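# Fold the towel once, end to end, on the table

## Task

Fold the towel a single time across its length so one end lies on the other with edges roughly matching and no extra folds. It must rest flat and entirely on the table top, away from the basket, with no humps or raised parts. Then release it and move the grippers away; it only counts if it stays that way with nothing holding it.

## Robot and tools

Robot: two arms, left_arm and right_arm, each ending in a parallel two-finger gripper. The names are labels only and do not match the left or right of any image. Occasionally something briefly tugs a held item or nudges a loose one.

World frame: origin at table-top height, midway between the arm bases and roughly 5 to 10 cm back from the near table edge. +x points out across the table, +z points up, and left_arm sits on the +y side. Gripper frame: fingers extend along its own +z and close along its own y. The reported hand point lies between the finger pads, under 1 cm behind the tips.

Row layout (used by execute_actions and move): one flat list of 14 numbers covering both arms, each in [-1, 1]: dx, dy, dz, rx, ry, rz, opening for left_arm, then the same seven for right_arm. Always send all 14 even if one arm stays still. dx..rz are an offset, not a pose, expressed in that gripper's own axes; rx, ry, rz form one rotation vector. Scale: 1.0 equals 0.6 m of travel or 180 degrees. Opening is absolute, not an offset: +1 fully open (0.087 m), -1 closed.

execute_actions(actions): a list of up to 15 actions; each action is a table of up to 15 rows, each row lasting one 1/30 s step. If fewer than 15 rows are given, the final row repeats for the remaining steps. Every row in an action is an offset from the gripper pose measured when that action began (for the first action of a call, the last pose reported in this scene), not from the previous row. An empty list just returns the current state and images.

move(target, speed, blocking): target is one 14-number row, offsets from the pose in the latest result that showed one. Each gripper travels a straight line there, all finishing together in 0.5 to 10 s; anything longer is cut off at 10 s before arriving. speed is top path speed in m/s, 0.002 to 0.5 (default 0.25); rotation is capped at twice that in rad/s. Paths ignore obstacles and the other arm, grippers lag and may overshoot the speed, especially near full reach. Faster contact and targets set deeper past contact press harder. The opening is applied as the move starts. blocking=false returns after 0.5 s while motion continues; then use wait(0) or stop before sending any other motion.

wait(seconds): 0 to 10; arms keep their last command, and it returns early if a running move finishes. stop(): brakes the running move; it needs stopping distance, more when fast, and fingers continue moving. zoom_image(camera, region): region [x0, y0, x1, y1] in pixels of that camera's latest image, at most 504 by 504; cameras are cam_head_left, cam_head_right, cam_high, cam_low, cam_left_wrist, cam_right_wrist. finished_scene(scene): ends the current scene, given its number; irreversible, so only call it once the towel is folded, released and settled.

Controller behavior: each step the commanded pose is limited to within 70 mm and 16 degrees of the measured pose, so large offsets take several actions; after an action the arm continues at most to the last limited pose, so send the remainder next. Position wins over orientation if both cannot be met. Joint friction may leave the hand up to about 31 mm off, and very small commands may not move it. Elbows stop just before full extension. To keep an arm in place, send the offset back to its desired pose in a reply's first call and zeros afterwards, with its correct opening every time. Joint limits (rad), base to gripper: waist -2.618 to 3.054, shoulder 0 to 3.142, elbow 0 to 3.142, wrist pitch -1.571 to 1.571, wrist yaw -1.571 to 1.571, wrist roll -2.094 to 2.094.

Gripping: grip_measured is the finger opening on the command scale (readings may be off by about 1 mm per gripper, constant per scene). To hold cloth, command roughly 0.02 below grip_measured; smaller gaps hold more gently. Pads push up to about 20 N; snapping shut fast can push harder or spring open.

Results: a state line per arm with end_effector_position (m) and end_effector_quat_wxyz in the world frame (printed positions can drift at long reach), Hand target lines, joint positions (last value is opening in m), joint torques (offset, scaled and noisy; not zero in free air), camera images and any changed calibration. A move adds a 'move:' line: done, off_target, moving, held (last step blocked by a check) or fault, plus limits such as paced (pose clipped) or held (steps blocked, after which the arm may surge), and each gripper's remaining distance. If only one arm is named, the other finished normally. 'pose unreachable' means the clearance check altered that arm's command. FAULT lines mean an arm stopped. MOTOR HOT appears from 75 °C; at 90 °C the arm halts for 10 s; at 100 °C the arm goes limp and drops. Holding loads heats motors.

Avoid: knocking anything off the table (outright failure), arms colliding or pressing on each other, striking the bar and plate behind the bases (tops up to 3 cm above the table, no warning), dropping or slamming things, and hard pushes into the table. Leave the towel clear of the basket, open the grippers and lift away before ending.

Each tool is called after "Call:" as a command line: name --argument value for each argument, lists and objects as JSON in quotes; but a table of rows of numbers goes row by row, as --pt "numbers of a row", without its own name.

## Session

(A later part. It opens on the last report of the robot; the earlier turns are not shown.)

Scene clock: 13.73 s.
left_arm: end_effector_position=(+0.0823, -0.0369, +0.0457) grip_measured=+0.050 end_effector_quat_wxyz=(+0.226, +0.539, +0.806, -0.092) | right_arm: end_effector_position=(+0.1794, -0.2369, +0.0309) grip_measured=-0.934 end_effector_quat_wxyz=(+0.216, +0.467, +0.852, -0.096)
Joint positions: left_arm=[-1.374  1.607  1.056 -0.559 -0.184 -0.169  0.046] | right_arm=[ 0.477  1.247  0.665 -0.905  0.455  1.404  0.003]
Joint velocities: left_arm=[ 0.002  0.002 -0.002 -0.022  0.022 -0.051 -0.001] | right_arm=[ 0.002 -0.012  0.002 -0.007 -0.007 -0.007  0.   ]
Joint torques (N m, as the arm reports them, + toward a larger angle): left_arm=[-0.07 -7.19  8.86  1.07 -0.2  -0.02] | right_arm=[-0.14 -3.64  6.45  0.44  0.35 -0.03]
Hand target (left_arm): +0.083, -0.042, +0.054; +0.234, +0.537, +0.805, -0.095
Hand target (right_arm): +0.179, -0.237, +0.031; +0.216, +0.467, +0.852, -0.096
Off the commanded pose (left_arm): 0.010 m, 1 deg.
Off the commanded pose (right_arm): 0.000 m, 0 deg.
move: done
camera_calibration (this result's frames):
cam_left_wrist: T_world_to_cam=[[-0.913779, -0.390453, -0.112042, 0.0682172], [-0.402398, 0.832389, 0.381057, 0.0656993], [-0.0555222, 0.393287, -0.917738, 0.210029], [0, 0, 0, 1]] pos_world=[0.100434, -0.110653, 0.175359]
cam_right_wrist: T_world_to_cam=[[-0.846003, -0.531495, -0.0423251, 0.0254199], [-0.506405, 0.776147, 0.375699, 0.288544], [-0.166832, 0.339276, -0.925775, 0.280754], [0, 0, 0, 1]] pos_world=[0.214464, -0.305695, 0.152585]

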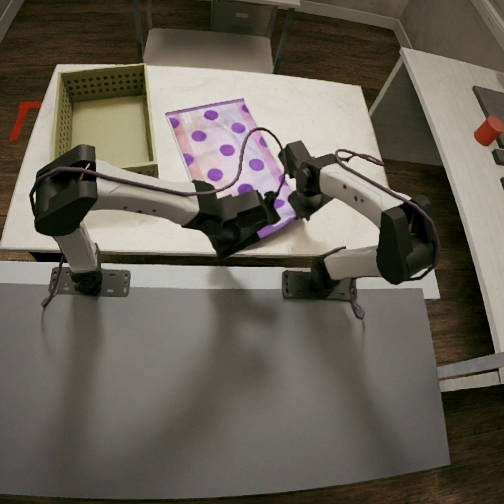

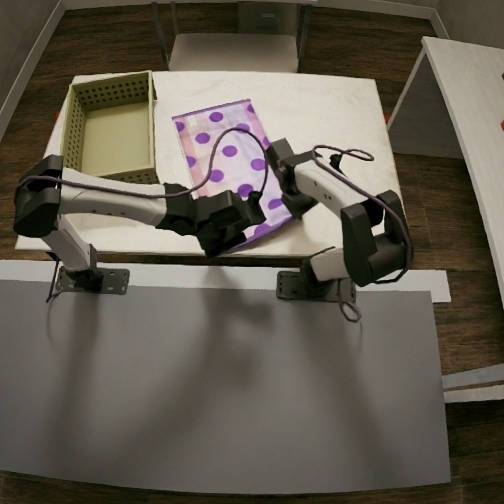

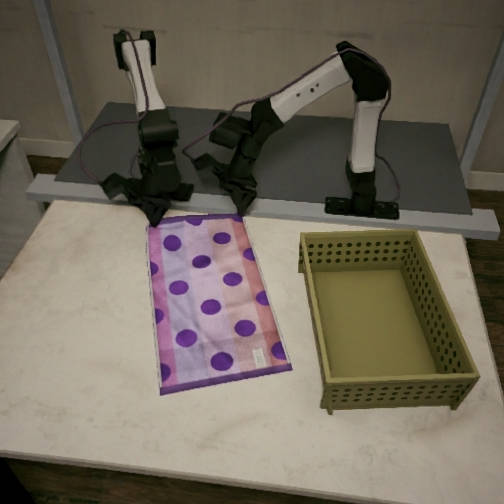

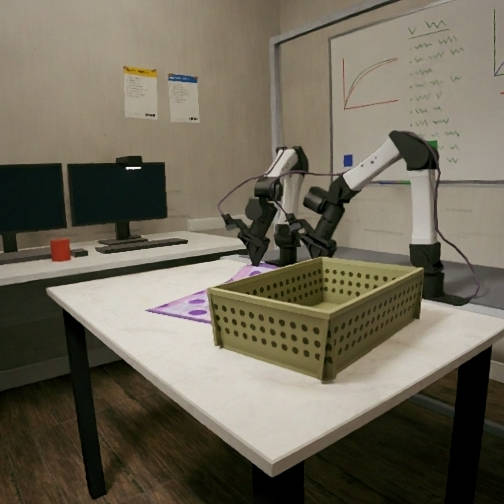

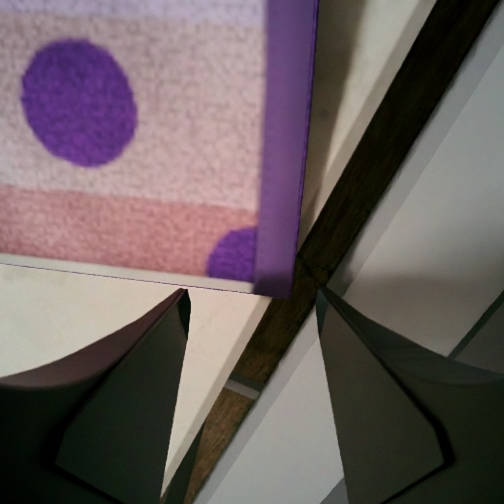

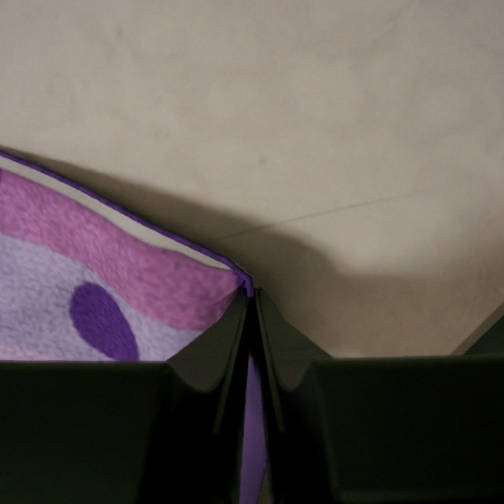

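Call:
move --target '[0.022,-0.01,0.055,0,0,0,-0.05,0,0,0,0,0,0,-1]' --speed 0.03

Call:
execute_actions --actions '[[[0.01,0,0.01,0,0,0,-0.25,0,0,0,0,0,0,-1],[0.01,0,0.01,0,0,0,-0.25,0,0,0,0,0,0,-1],[0.01,0,0.01,0,0,0,-0.25,0,0,0,0,0,0,-1],[0.01,0,0.01,0,0,0,-0.45,0,0,0,0,0,0,-1],[0.01,0,0.01,0,0,0,-0.45,0,0,0,0,0,0,-1],[0.008,0,0.005,0,0,0,-0.45,0,0,0,0,0,0,-1],[0.005,0,0,0,0,0,-0.6,0,0,0,0,0,0,-1],[0.005,0,0,0,0,0,-0.6,0,0,0,0,0,0,-1],[0.005,0,0,0,0,0,-0.6,0,0,0,0,0,0,-1],[0.005,0,0,0,0,0,-0.8,0,0,0,0,0,0,-1]],[[0,0,0,0,0,0,-1,0,0,0,0,0,0,-1]]]'

Scene clock: 16.27 s.
left_arm: end_effector_position=(+0.0843, -0.0464, +0.0207) grip_measured=-0.050 end_effector_quat_wxyz=(+0.233, +0.537, +0.805, -0.099) | right_arm: end_effector_position=(+0.1794, -0.2369, +0.0309) grip_measured=-0.934 end_effector_quat_wxyz=(+0.216, +0.467, +0.852, -0.096)
Joint positions: left_arm=[-1.374  1.662  1.002 -0.429 -0.185 -0.17   0.042] | right_arm=[ 0.477  1.247  0.665 -0.905  0.455  1.404  0.003]
Joint velocities: left_arm=[-0.017 -0.022 -0.007 -0.037  0.007  0.022 -0.   ] | right_arm=[-0.002 -0.012 -0.017  0.007  0.081 -0.051 -0.001]
Joint torques (N m, as the arm reports them, + toward a larger angle): left_arm=[-0.18 -6.38  4.75  1.33 -0.16 -0.03] | right_arm=[-0.14 -3.65  6.46  0.44  0.35 -0.03]
Hand target (left_arm): +0.082, -0.042, +0.010; +0.226, +0.539, +0.806, -0.092
Hand target (right_arm): +0.179, -0.237, +0.031; +0.216, +0.467, +0.852, -0.096
Off the commanded pose (left_arm): 0.012 m, 1 deg.
Off the commanded pose (right_arm): 0.000 m, 0 deg.
move: off_target (left_arm)
camera_calibration (this result's frames):
cam_left_wrist: T_world_to_cam=[[-0.912995, -0.393474, -0.107788, 0.0632706], [-0.404631, 0.839606, 0.362404, 0.0848482], [-0.052097, 0.374487, -0.925767, 0.189836], [0, 0, 0, 1]] pos_world=[0.101988, -0.117435, 0.151814]
cam_right_wrist: T_world_to_cam=[[-0.846003, -0.531495, -0.0423251, 0.0254199], [-0.506405, 0.776147, 0.375699, 0.288544], [-0.166832, 0.339276, -0.925775, 0.280754], [0, 0, 0, 1]] pos_world=[0.214464, -0.305695, 0.152585]

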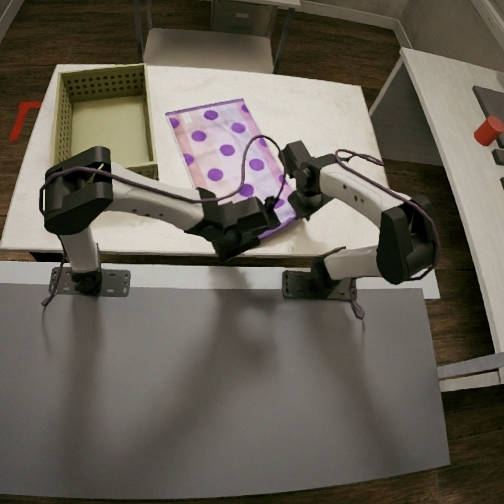

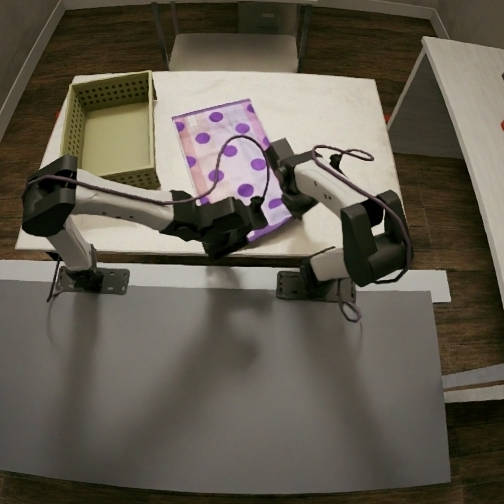

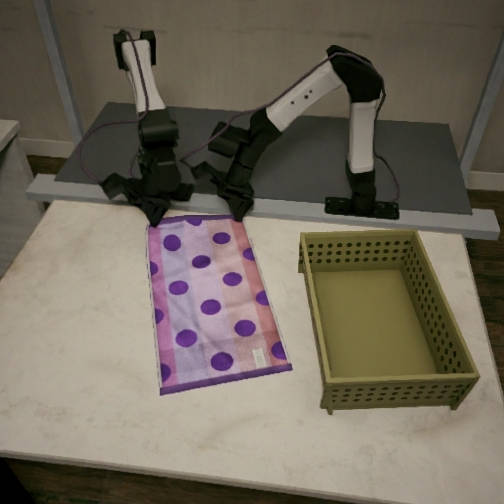

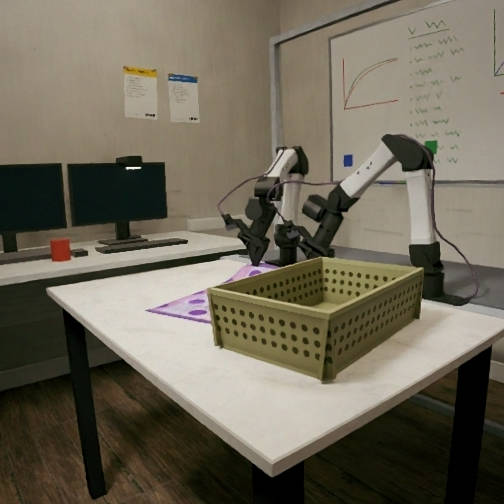

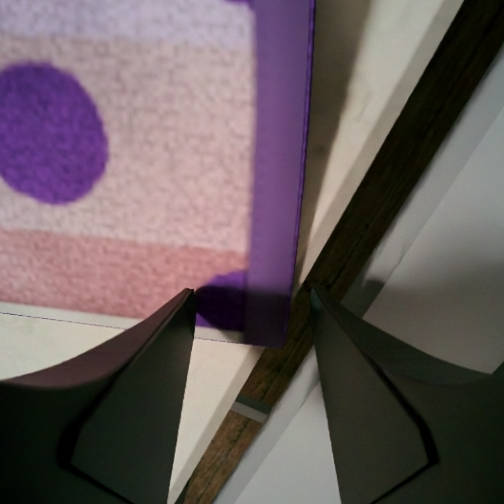

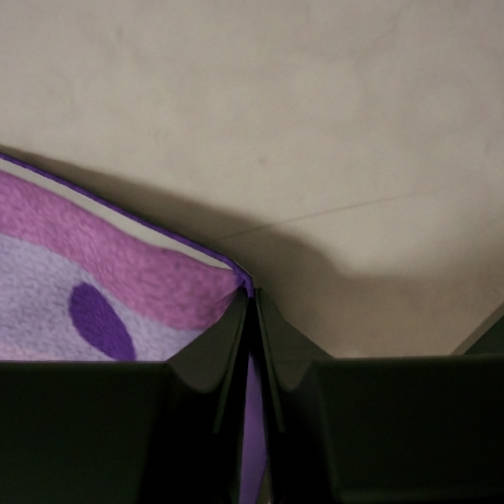

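Scene clock: 17.27 s.
left_arm: end_effector_position=(+0.0859, -0.0503, +0.0222) grip_measured=-1.000 end_effector_quat_wxyz=(+0.240, +0.534, +0.804, -0.103) | right_arm: end_effector_position=(+0.1794, -0.2369, +0.0309) grip_measured=-0.934 end_effector_quat_wxyz=(+0.216, +0.467, +0.852, -0.096)
Joint positions: left_arm=[-1.374  1.662  1.002 -0.411 -0.19  -0.17   0.   ] | right_arm=[ 0.477  1.247  0.665 -0.905  0.455  1.404  0.003]
Joint velocities: left_arm=[-0.007 -0.027 -0.012  0.007 -0.007  0.051  0.   ] | right_arm=[-0.002  0.002  0.007 -0.007  0.007  0.022  0.001]
Joint torques (N m, as the arm reports them, + toward a larger angle): left_arm=[ 0.2  -7.49  6.4   1.2  -0.07  0.  ] | right_arm=[-0.14 -3.64  6.47  0.44  0.35 -0.03]
Hand target (left_arm): +0.085, -0.050, +0.022; +0.237, +0.535, +0.804, -0.105
Hand target (right_arm): +0.179, -0.237, +0.031; +0.216, +0.467, +0.852, -0.096
Off the commanded pose (left_arm): 0.001 m, 0 deg.
Off the commanded pose (right_arm): 0.000 m, 0 deg.
camera_calibration (this result's frames):
cam_left_wrist: T_world_to_cam=[[-0.911216, -0.397406, -0.108414, 0.0630696], [-0.409384, 0.844458, 0.345392, 0.0892524], [-0.04571, 0.35911, -0.932175, 0.191605], [0, 0, 0, 1]] pos_world=[0.102767, -0.119113, 0.15462]
cam_right_wrist: T_world_to_cam=[[-0.846003, -0.531495, -0.0423251, 0.0254199], [-0.506405, 0.776147, 0.375699, 0.288544], [-0.166832, 0.339276, -0.925775, 0.280754], [0, 0, 0, 1]] pos_world=[0.214464, -0.305695, 0.152585]

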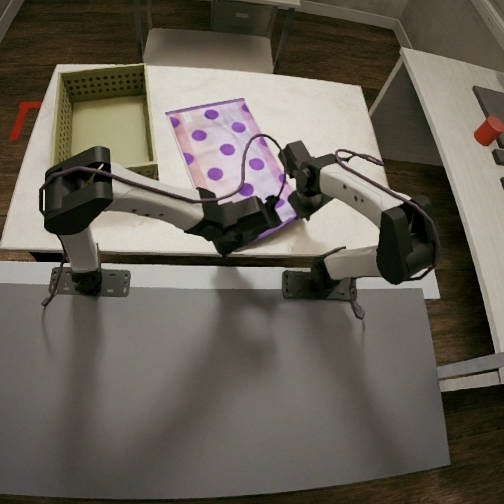

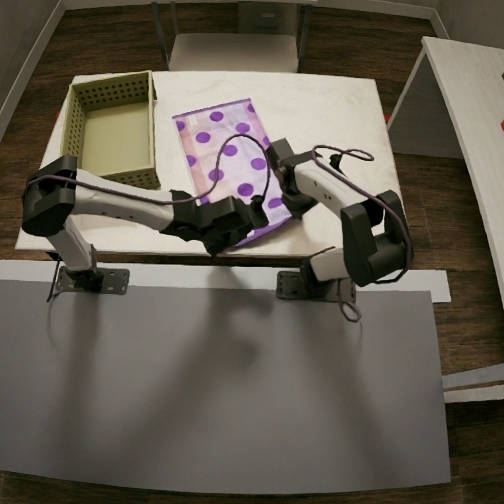

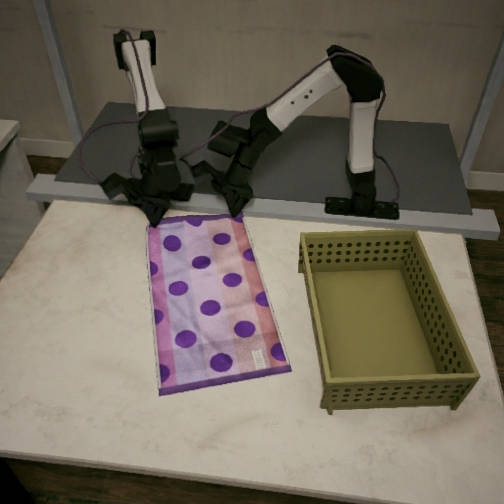

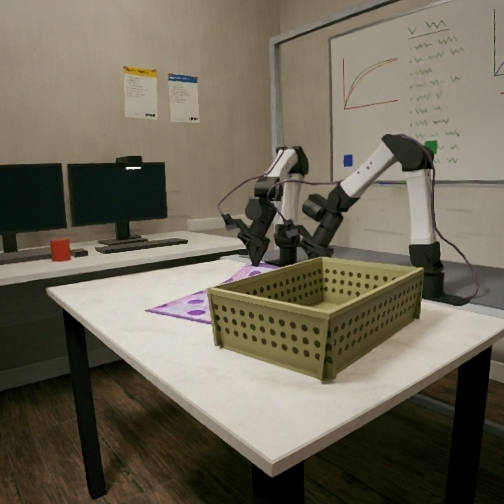

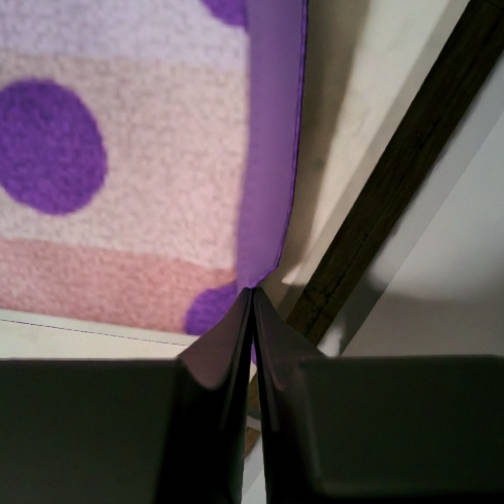

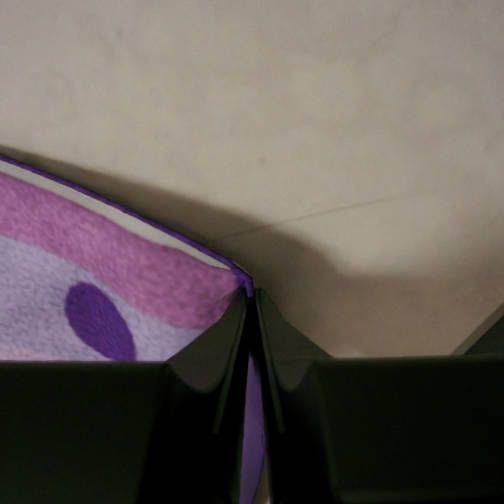

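Call:
execute_actions --actions '[[[0,-0.01,-0.04,0,0,0,-1,0,0,0,0,0,0,-1],[0,-0.01,-0.04,0,0,0,-1,0,0,0,0,0,0,-1],[0,-0.01,-0.04,0,0,0,-1,0,0,0,0,0,0,-1],[0,-0.01,-0.04,0,0,0,-1,0,0,0,0,0,0,-1],[0,-0.01,-0.04,0,0,0,-1,0,0,0,0,0,0,-1],[0,-0.01,-0.04,0,0,0,-0.05,0,0,0,0,0,0,-1]],[[0.02,0,0.04,0,0,0,-0.05,0,0,0,0,0,0,-1]],[[0.025,0,0.03,0,0.01,0,-0.05,0,0,0,0,0,0,-1]],[[0.025,0,0.025,0,0.01,0,-0.25,0,0,0,0,0,0,-1],[0.025,0,0.025,0,0.01,0,-0.25,0,0,0,0,0,0,-1],[0.025,0,0.025,0,0.01,0,-0.25,0,0,0,0,0,0,-1],[0.025,0,0.025,0,0.01,0,-0.45,0,0,0,0,0,0,-1],[0.025,0,0.025,0,0.01,0,-0.45,0,0,0,0,0,0,-1],[0.025,0,0.025,0,0.01,0,-0.45,0,0,0,0,0,0,-1],[0.025,0,0.025,0,0.01,0,-0.65,0,0,0,0,0,0,-1],[0.025,0,0.025,0,0.01,0,-0.65,0,0,0,0,0,0,-1],[0.025,0,0.025,0,0.01,0,-0.65,0,0,0,0,0,0,-1],[0.025,0,0.025,0,0.01,0,-0.85,0,0,0,0,0,0,-1]],[[0.025,0,0.025,0,0.01,0,-1,0,0,0,0,0,0,-1]]]'

Scene clock: 20.90 s.
left_arm: end_effector_position=(+0.0817, -0.0722, +0.0222) grip_measured=-0.983 end_effector_quat_wxyz=(+0.278, +0.523, +0.793, -0.140) | right_arm: end_effector_position=(+0.1794, -0.2368, +0.0309) grip_measured=-0.934 end_effector_quat_wxyz=(+0.216, +0.467, +0.852, -0.096)
Joint positions: left_arm=[-1.402  1.664  0.96  -0.261 -0.209 -0.189  0.001] | right_arm=[ 0.477  1.247  0.665 -0.905  0.454  1.404  0.003]
Joint velocities: left_arm=[ 0.002 -0.002 -0.007  0.095  0.007 -0.066  0.   ] | right_arm=[-0.007 -0.002 -0.007  0.007 -0.022 -0.022 -0.   ]
Joint torques (N m, as the arm reports them, + toward a larger angle): left_arm=[ 0.71 -5.34  4.27  1.34 -0.04 -0.01] | right_arm=[-0.15 -3.65  6.45  0.44  0.34 -0.03]
Hand target (left_arm): +0.080, -0.059, +0.002; +0.256, +0.529, +0.800, -0.122
Hand target (right_arm): +0.179, -0.237, +0.031; +0.216, +0.467, +0.852, -0.096
Off the commanded pose (left_arm): 0.025 m, 3 deg.
Off the commanded pose (right_arm): 0.000 m, 0 deg.
camera_calibration (this result's frames):
cam_left_wrist: T_world_to_cam=[[-0.909946, -0.405361, -0.087635, 0.0493468], [-0.414156, 0.877109, 0.243216, 0.111034], [-0.0217247, 0.257608, -0.966005, 0.190782], [0, 0, 0, 1]] pos_world=[0.0950331, -0.126532, 0.161615]
cam_right_wrist: T_world_to_cam=[[-0.845987, -0.531518, -0.042375, 0.0254231], [-0.50638, 0.775996, 0.376046, 0.288438], [-0.166992, 0.339588, -0.925632, 0.280812], [0, 0, 0, 1]] pos_world=[0.21446, -0.305674, 0.15254]

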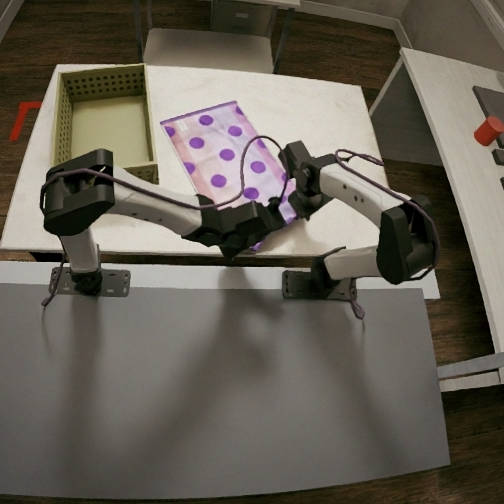

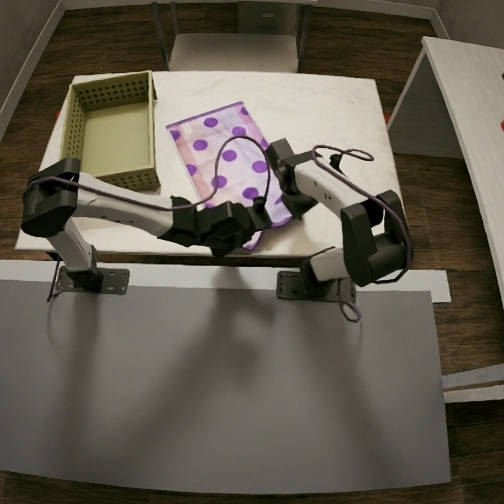

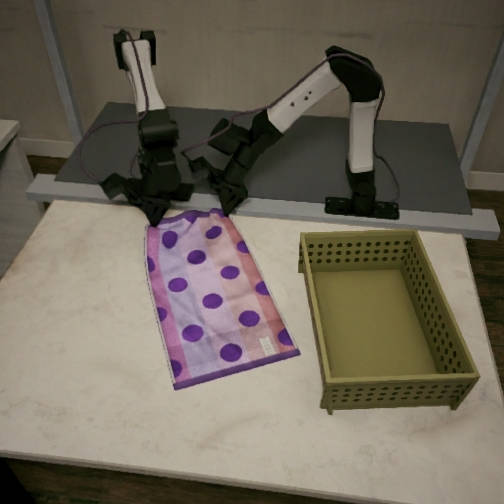

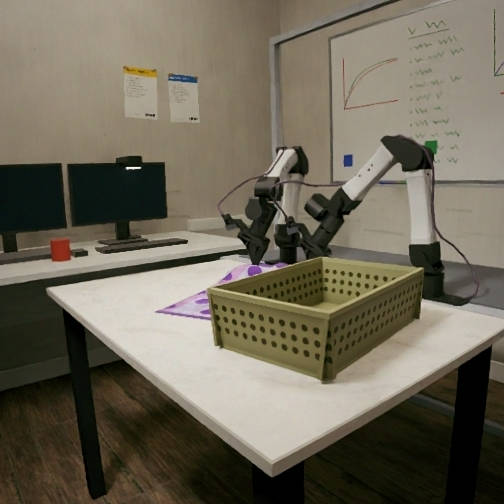

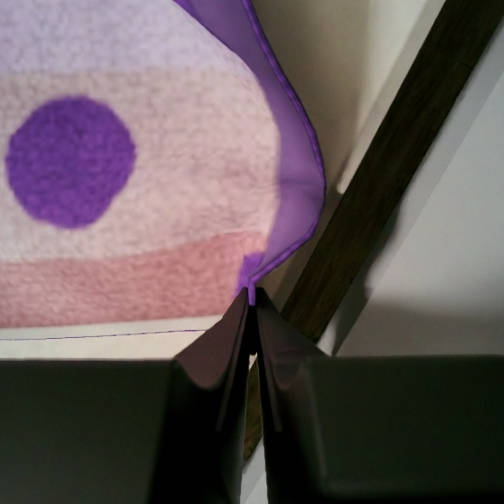

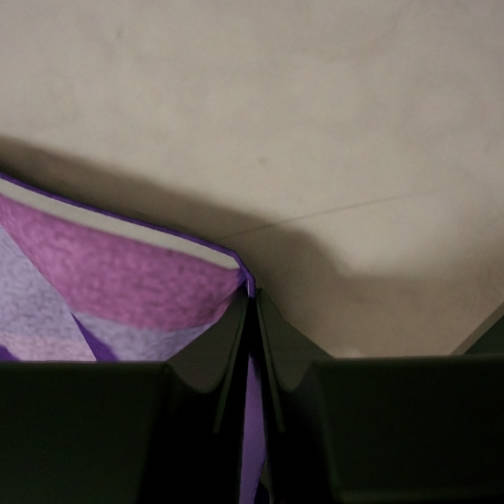

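Call:
execute_actions --actions '[]'

Scene clock: 22.07 s.
left_arm: end_effector_position=(+0.0817, -0.0724, +0.0222) grip_measured=-0.983 end_effector_quat_wxyz=(+0.279, +0.523, +0.793, -0.140) | right_arm: end_effector_position=(+0.1794, -0.2368, +0.0309) grip_measured=-0.934 end_effector_quat_wxyz=(+0.216, +0.467, +0.852, -0.096)
Joint positions: left_arm=[-1.402  1.665  0.96  -0.26  -0.209 -0.189  0.001] | right_arm=[ 0.477  1.247  0.665 -0.905  0.454  1.404  0.003]
Joint velocities: left_arm=[ 0.002 -0.017  0.017 -0.007 -0.095  0.022  0.001] | right_arm=[ 0.002 -0.022 -0.022 -0.022 -0.066  0.051  0.001]
Joint torques (N m, as the arm reports them, + toward a larger angle): left_arm=[ 0.73 -5.32  4.49  1.36 -0.03 -0.01] | right_arm=[-0.14 -3.65  6.45  0.44  0.34 -0.03]
Hand target (left_arm): +0.080, -0.059, +0.002; +0.256, +0.529, +0.800, -0.122
Hand target (right_arm): +0.179, -0.237, +0.031; +0.216, +0.467, +0.852, -0.096
Off the commanded pose (left_arm): 0.025 m, 4 deg.
Off the commanded pose (right_arm): 0.000 m, 0 deg.
camera_calibration (this result's frames):
cam_left_wrist: T_world_to_cam=[[-0.909939, -0.405422, -0.087435, 0.0492759], [-0.41418, 0.877295, 0.242506, 0.111283], [-0.021611, 0.256879, -0.966202, 0.190769], [0, 0, 0, 1]] pos_world=[0.0950517, -0.126655, 0.161643]
cam_right_wrist: T_world_to_cam=[[-0.845987, -0.531518, -0.042375, 0.0254231], [-0.50638, 0.775996, 0.376046, 0.288438], [-0.166992, 0.339588, -0.925632, 0.280812], [0, 0, 0, 1]] pos_world=[0.21446, -0.305674, 0.15254]

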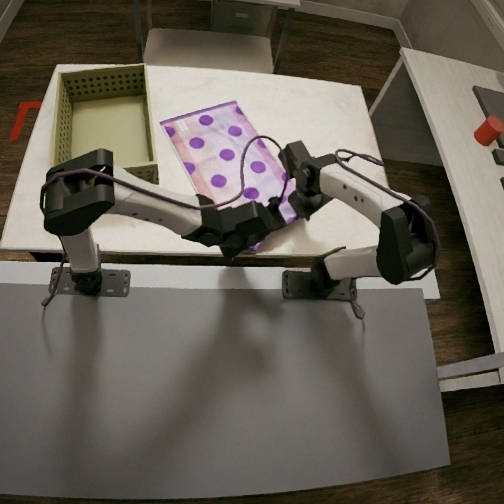

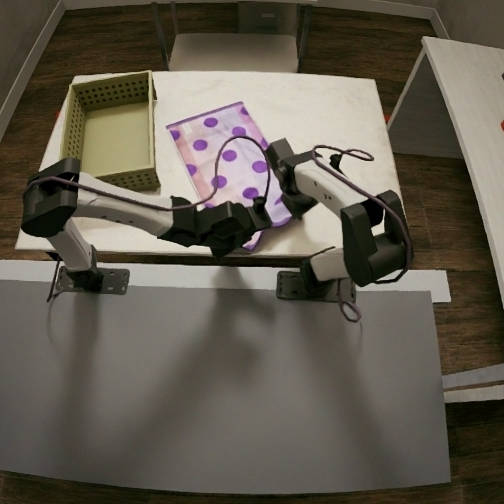

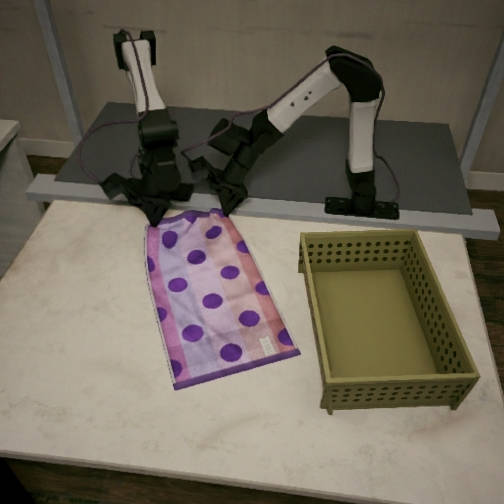

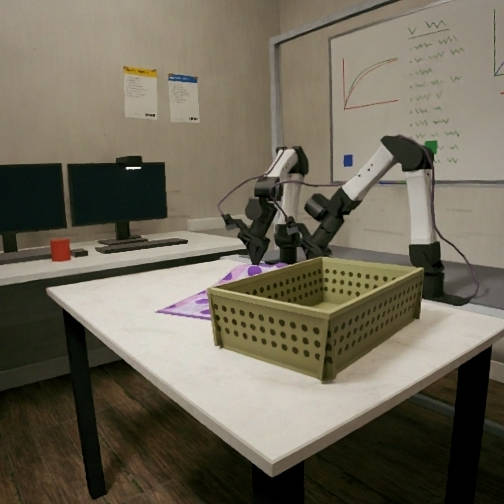

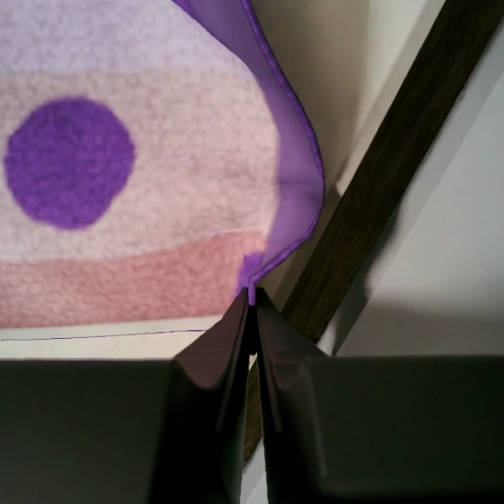

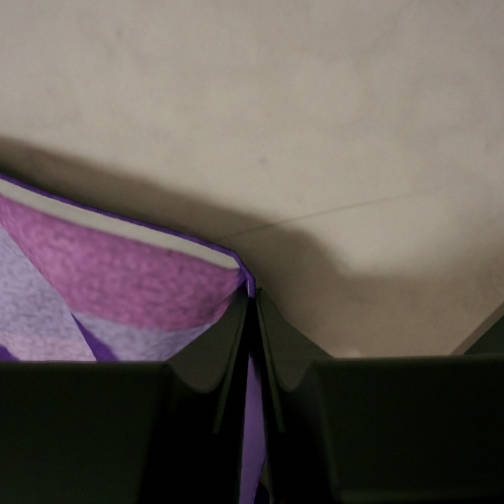

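Call:
move --target '[-0.078,0.009,-0.107,0,0,0,-1,-0.061,0.005,-0.118,0,0,0,-1]' --speed 0.08

Scene clock: 24.07 s.
left_arm: end_effector_position=(+0.0804, -0.0672, +0.0886) grip_measured=-0.983 end_effector_quat_wxyz=(+0.269, +0.527, +0.796, -0.130) | right_arm: end_effector_position=(+0.1764, -0.2374, +0.1017) grip_measured=-0.934 end_effector_quat_wxyz=(+0.208, +0.464, +0.854, -0.106)
Joint positions: left_arm=[-1.402  1.582  1.163 -0.575 -0.209 -0.189  0.001] | right_arm=[ 0.477  1.214  0.932 -1.233  0.454  1.404  0.003]
Joint velocities: left_arm=[-0.002 -0.012  0.002  0.051 -0.007 -0.007 -0.   ] | right_arm=[-0.027  0.007  0.002 -0.007  0.066 -0.022  0.001]
Joint torques (N m, as the arm reports them, + toward a larger angle): left_arm=[ 0.37 -8.47  9.01  1.25 -0.09 -0.02] | right_arm=[-0.44 -5.21  8.59  0.32  0.34 -0.07]
Hand target (left_arm): +0.081, -0.071, +0.102; +0.279, +0.523, +0.793, -0.141
Hand target (right_arm): +0.179, -0.237, +0.110; +0.216, +0.467, +0.852, -0.096
Off the commanded pose (left_arm): 0.014 m, 2 deg.
Off the commanded pose (right_arm): 0.009 m, 2 deg.
move: off_target (left_arm)
camera_calibration (this result's frames):
cam_left_wrist: T_world_to_cam=[[-0.910256, -0.403001, -0.0950015, 0.0568782], [-0.413235, 0.869873, 0.269365, 0.0871108], [-0.025915, 0.284449, -0.958341, 0.255044], [0, 0, 0, 1]] pos_world=[0.0943804, -0.1254, 0.226358]
cam_right_wrist: T_world_to_cam=[[-0.846847, -0.53162, -0.0151651, 0.0229206], [-0.496728, 0.780434, 0.379716, 0.259732], [-0.190029, 0.329095, -0.924979, 0.347594], [0, 0, 0, 1]] pos_world=[0.214479, -0.30491, 0.223241]

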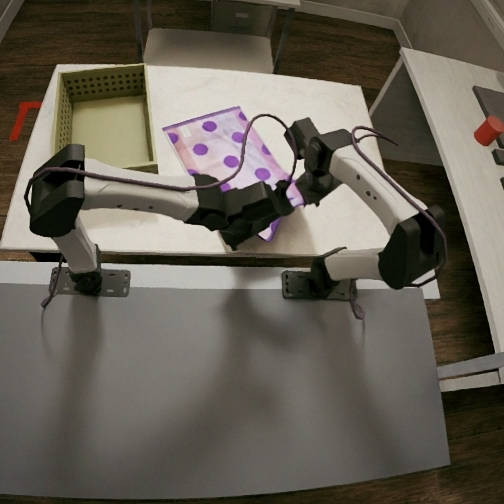

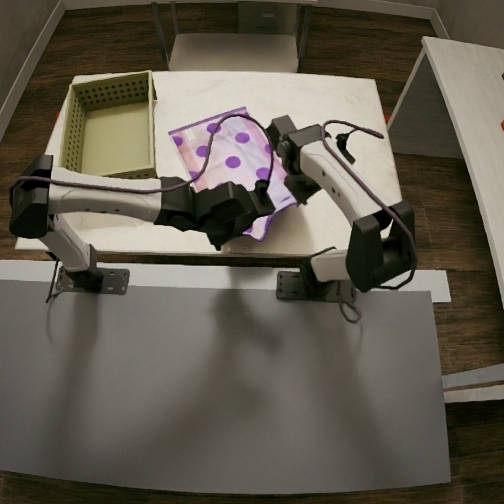

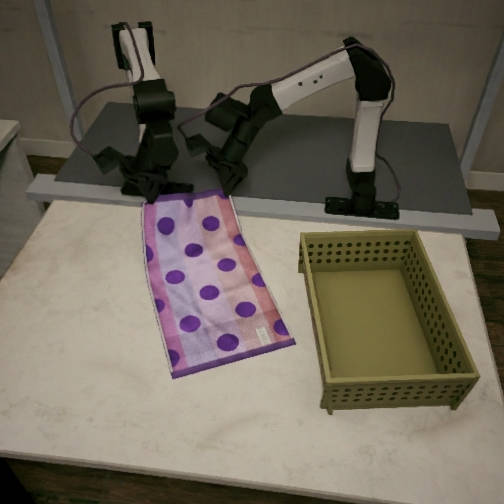

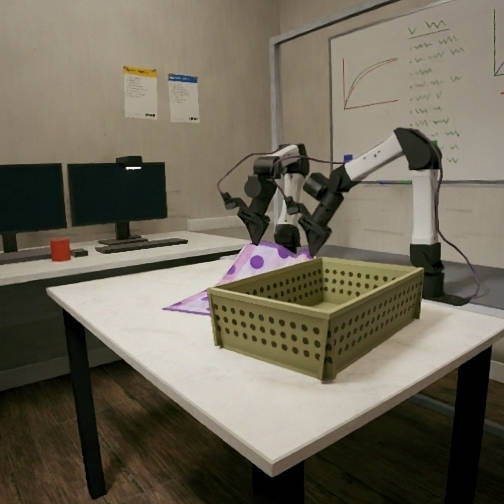

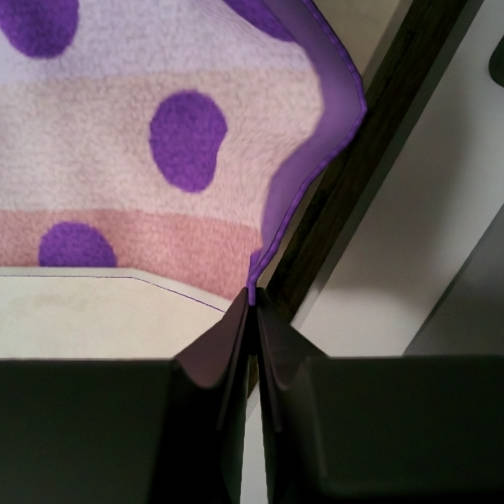

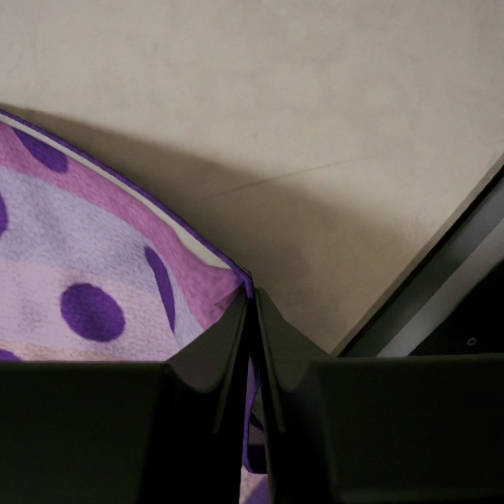

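Call:
move --target '[-0.08,0.288,-0.182,-0.06,0,0,-1,-0.127,0.241,-0.156,-0.11,0,0,-1]' --speed 0.12

Scene clock: 27.50 s.
left_arm: end_effector_position=(+0.2169, +0.0224, +0.2112) grip_measured=-0.983 end_effector_quat_wxyz=(+0.315, +0.500, +0.805, -0.047) | right_arm: end_effector_position=(+0.2996, -0.1803, +0.2191) grip_measured=-0.934 end_effector_quat_wxyz=(+0.279, +0.420, +0.863, +0.036)
Joint positions: left_arm=[-0.973  1.481  1.524 -0.985 -0.164  0.173  0.001] | right_arm=[ 0.426  1.482  1.537 -1.202  0.348  1.202  0.003]
Joint velocities: left_arm=[ 0.012 -0.012  0.002 -0.081 -0.051  0.007 -0.   ] | right_arm=[ 0.002 -0.012 -0.007  0.037  0.037 -0.066 -0.001]
Joint torques (N m, as the arm reports them, + toward a larger angle): left_arm=[ 0.67 -6.44  8.76  1.31  0.    0.08] | right_arm=[-1.26 -4.99  8.93  1.18  0.2  -0.17]
Hand target (left_arm): +0.218, +0.022, +0.219; +0.320, +0.500, +0.803, -0.052
Hand target (right_arm): +0.309, -0.181, +0.223; +0.285, +0.421, +0.860, +0.042
Off the commanded pose (left_arm): 0.008 m, 1 deg.
Off the commanded pose (right_arm): 0.011 m, 1 deg.
move: off_target (right_arm)
camera_calibration (this result's frames):
cam_left_wrist: T_world_to_cam=[[-0.835149, -0.486093, -0.257371, 0.248736], [-0.54418, 0.798262, 0.258158, 0.0649399], [0.0799606, 0.355657, -0.93119, 0.320302], [0, 0, 0, 1]] pos_world=[0.217459, -0.044848, 0.345514]
cam_right_wrist: T_world_to_cam=[[-0.715025, -0.631364, -0.300198, 0.164383], [-0.698359, 0.62531, 0.348257, 0.271082], [-0.0321604, 0.458658, -0.888031, 0.428741], [0, 0, 0, 1]] pos_world=[0.320639, -0.26237, 0.335677]

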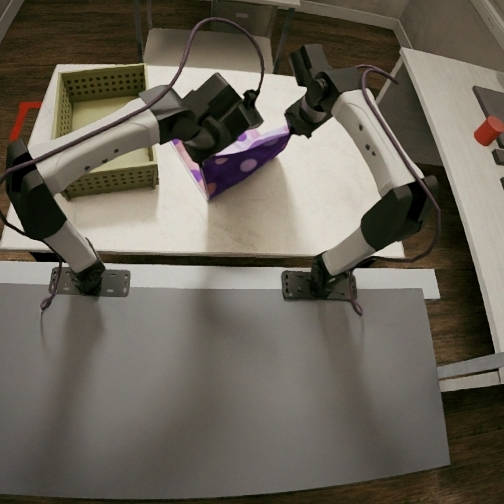

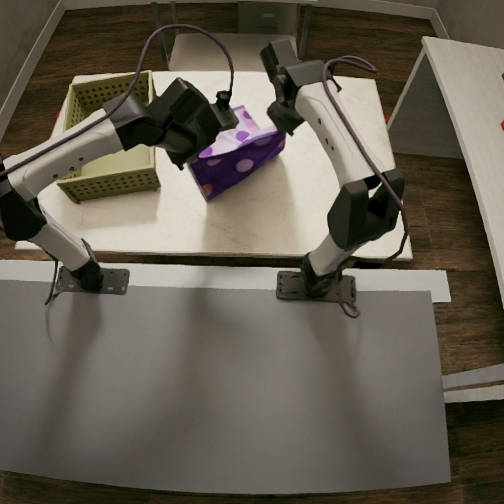

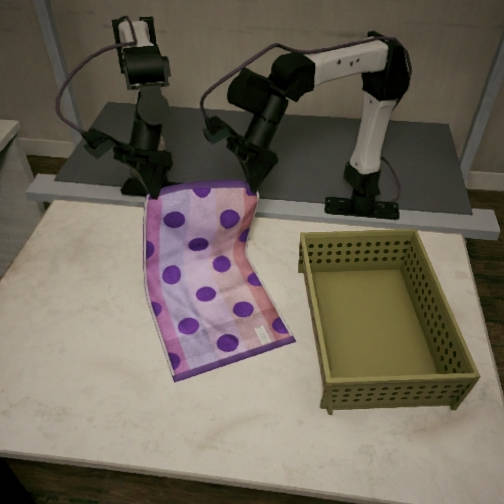

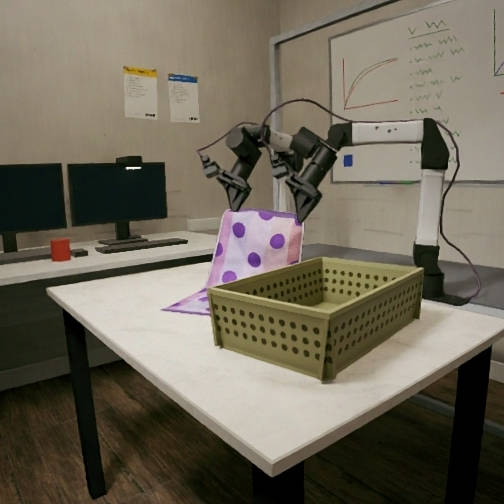

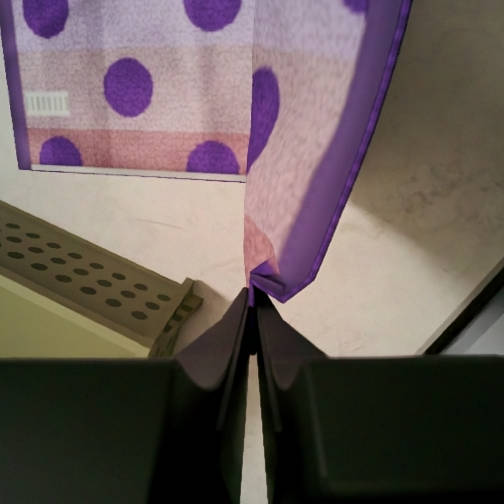

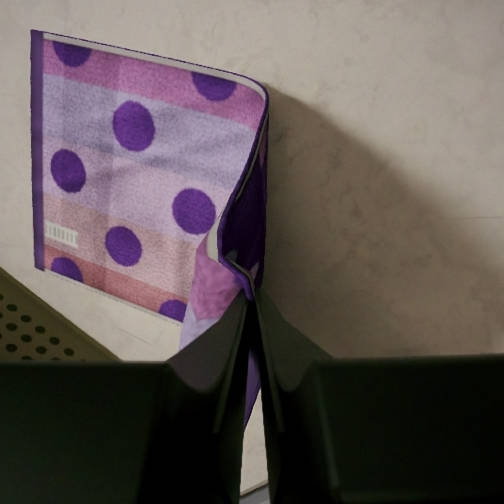

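Call:
move --target '[-0.089,-0.194,0.004,0,0,0,-1,-0.059,-0.201,-0.04,0,0,0,-1]' --speed 0.08

Scene clock: 30.50 s.
left_arm: end_effector_position=(+0.1374, -0.0751, +0.2074) grip_measured=-0.983 end_effector_quat_wxyz=(+0.310, +0.502, +0.806, -0.052) | right_arm: end_effector_position=(+0.2239, -0.2769, +0.2209) grip_measured=-0.934 end_effector_quat_wxyz=(+0.281, +0.422, +0.861, +0.038)
Joint positions: left_arm=[-1.324  1.729  1.788 -1.082 -0.346 -0.131  0.001] | right_arm=[ 0.058  1.12   1.287 -1.22   0.179  0.867  0.003]
Joint velocities: left_arm=[ 0.007 -0.012  0.027 -0.007  0.007 -0.022 -0.   ] | right_arm=[-0.007  0.017 -0.002 -0.007  0.037 -0.051  0.   ]
Joint torques (N m, as the arm reports them, + toward a larger angle): left_arm=[ 0.   -7.32  8.85  1.15 -0.26 -0.03] | right_arm=[-1.2  -4.2   5.41  1.2   0.08 -0.15]
Hand target (left_arm): +0.138, -0.077, +0.211; +0.313, +0.499, +0.806, -0.049
Hand target (right_arm): +0.220, -0.279, +0.218; +0.279, +0.420, +0.863, +0.038
Off the commanded pose (left_arm): 0.004 m, 1 deg.
Off the commanded pose (right_arm): 0.005 m, 0 deg.
move: done
camera_calibration (this result's frames):
cam_left_wrist: T_world_to_cam=[[-0.841856, -0.480859, -0.245059, 0.132731], [-0.535202, 0.802329, 0.264247, 0.0982849], [0.0695526, 0.353614, -0.932802, 0.359402], [0, 0, 0, 1]] pos_world=[0.139346, -0.142122, 0.341807]
cam_right_wrist: T_world_to_cam=[[-0.715455, -0.628181, -0.305798, 0.0519795], [-0.698151, 0.626134, 0.347191, 0.278419], [-0.0266285, 0.461893, -0.886536, 0.471569], [0, 0, 0, 1]] pos_world=[0.244125, -0.35949, 0.337294]

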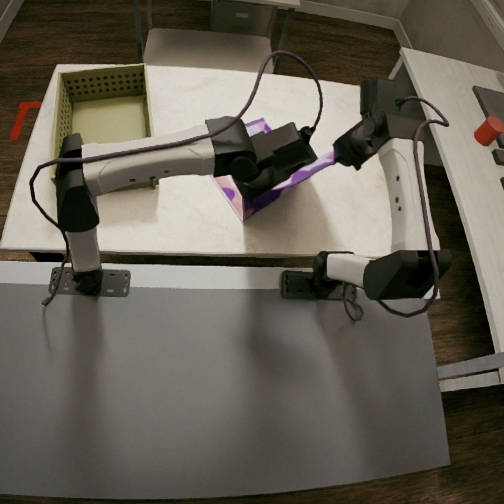

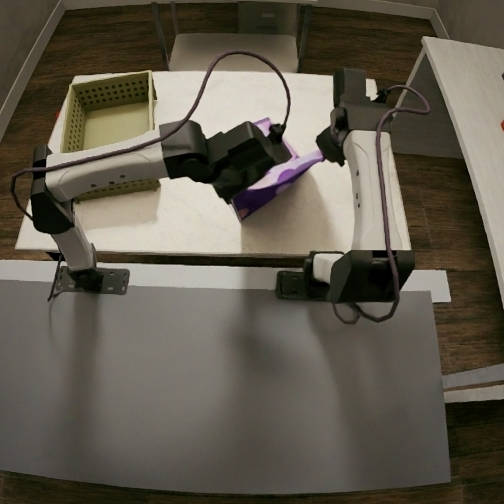

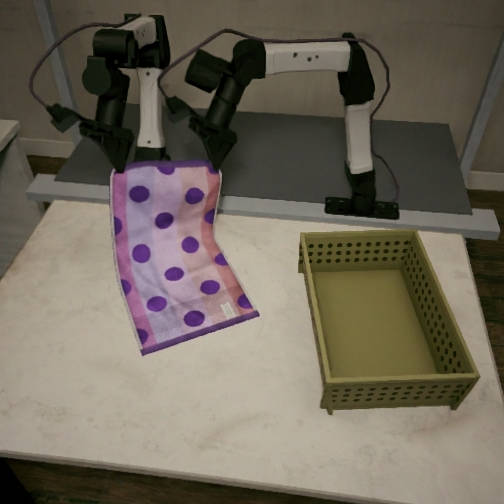

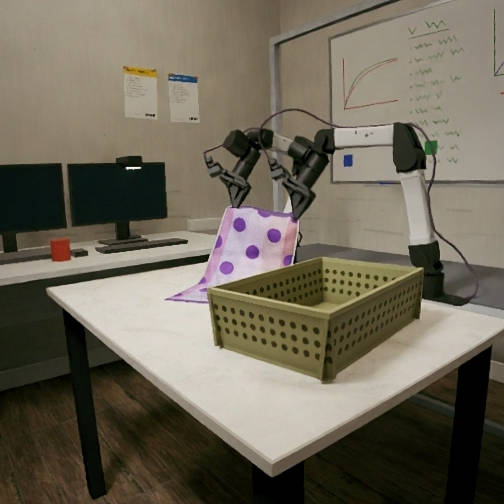

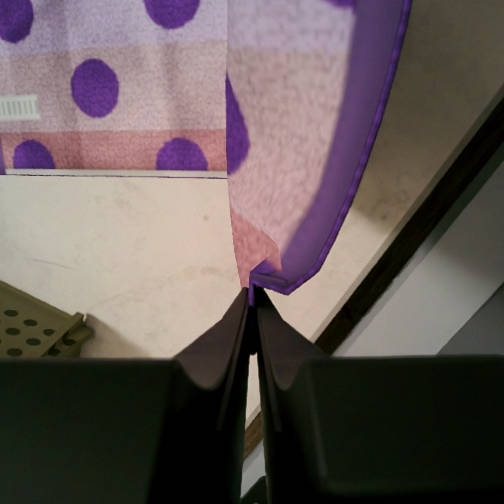

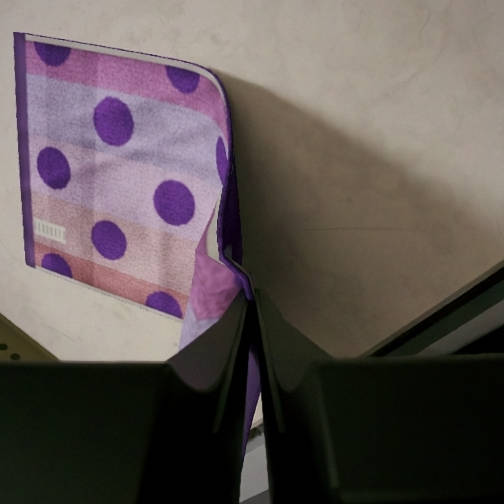

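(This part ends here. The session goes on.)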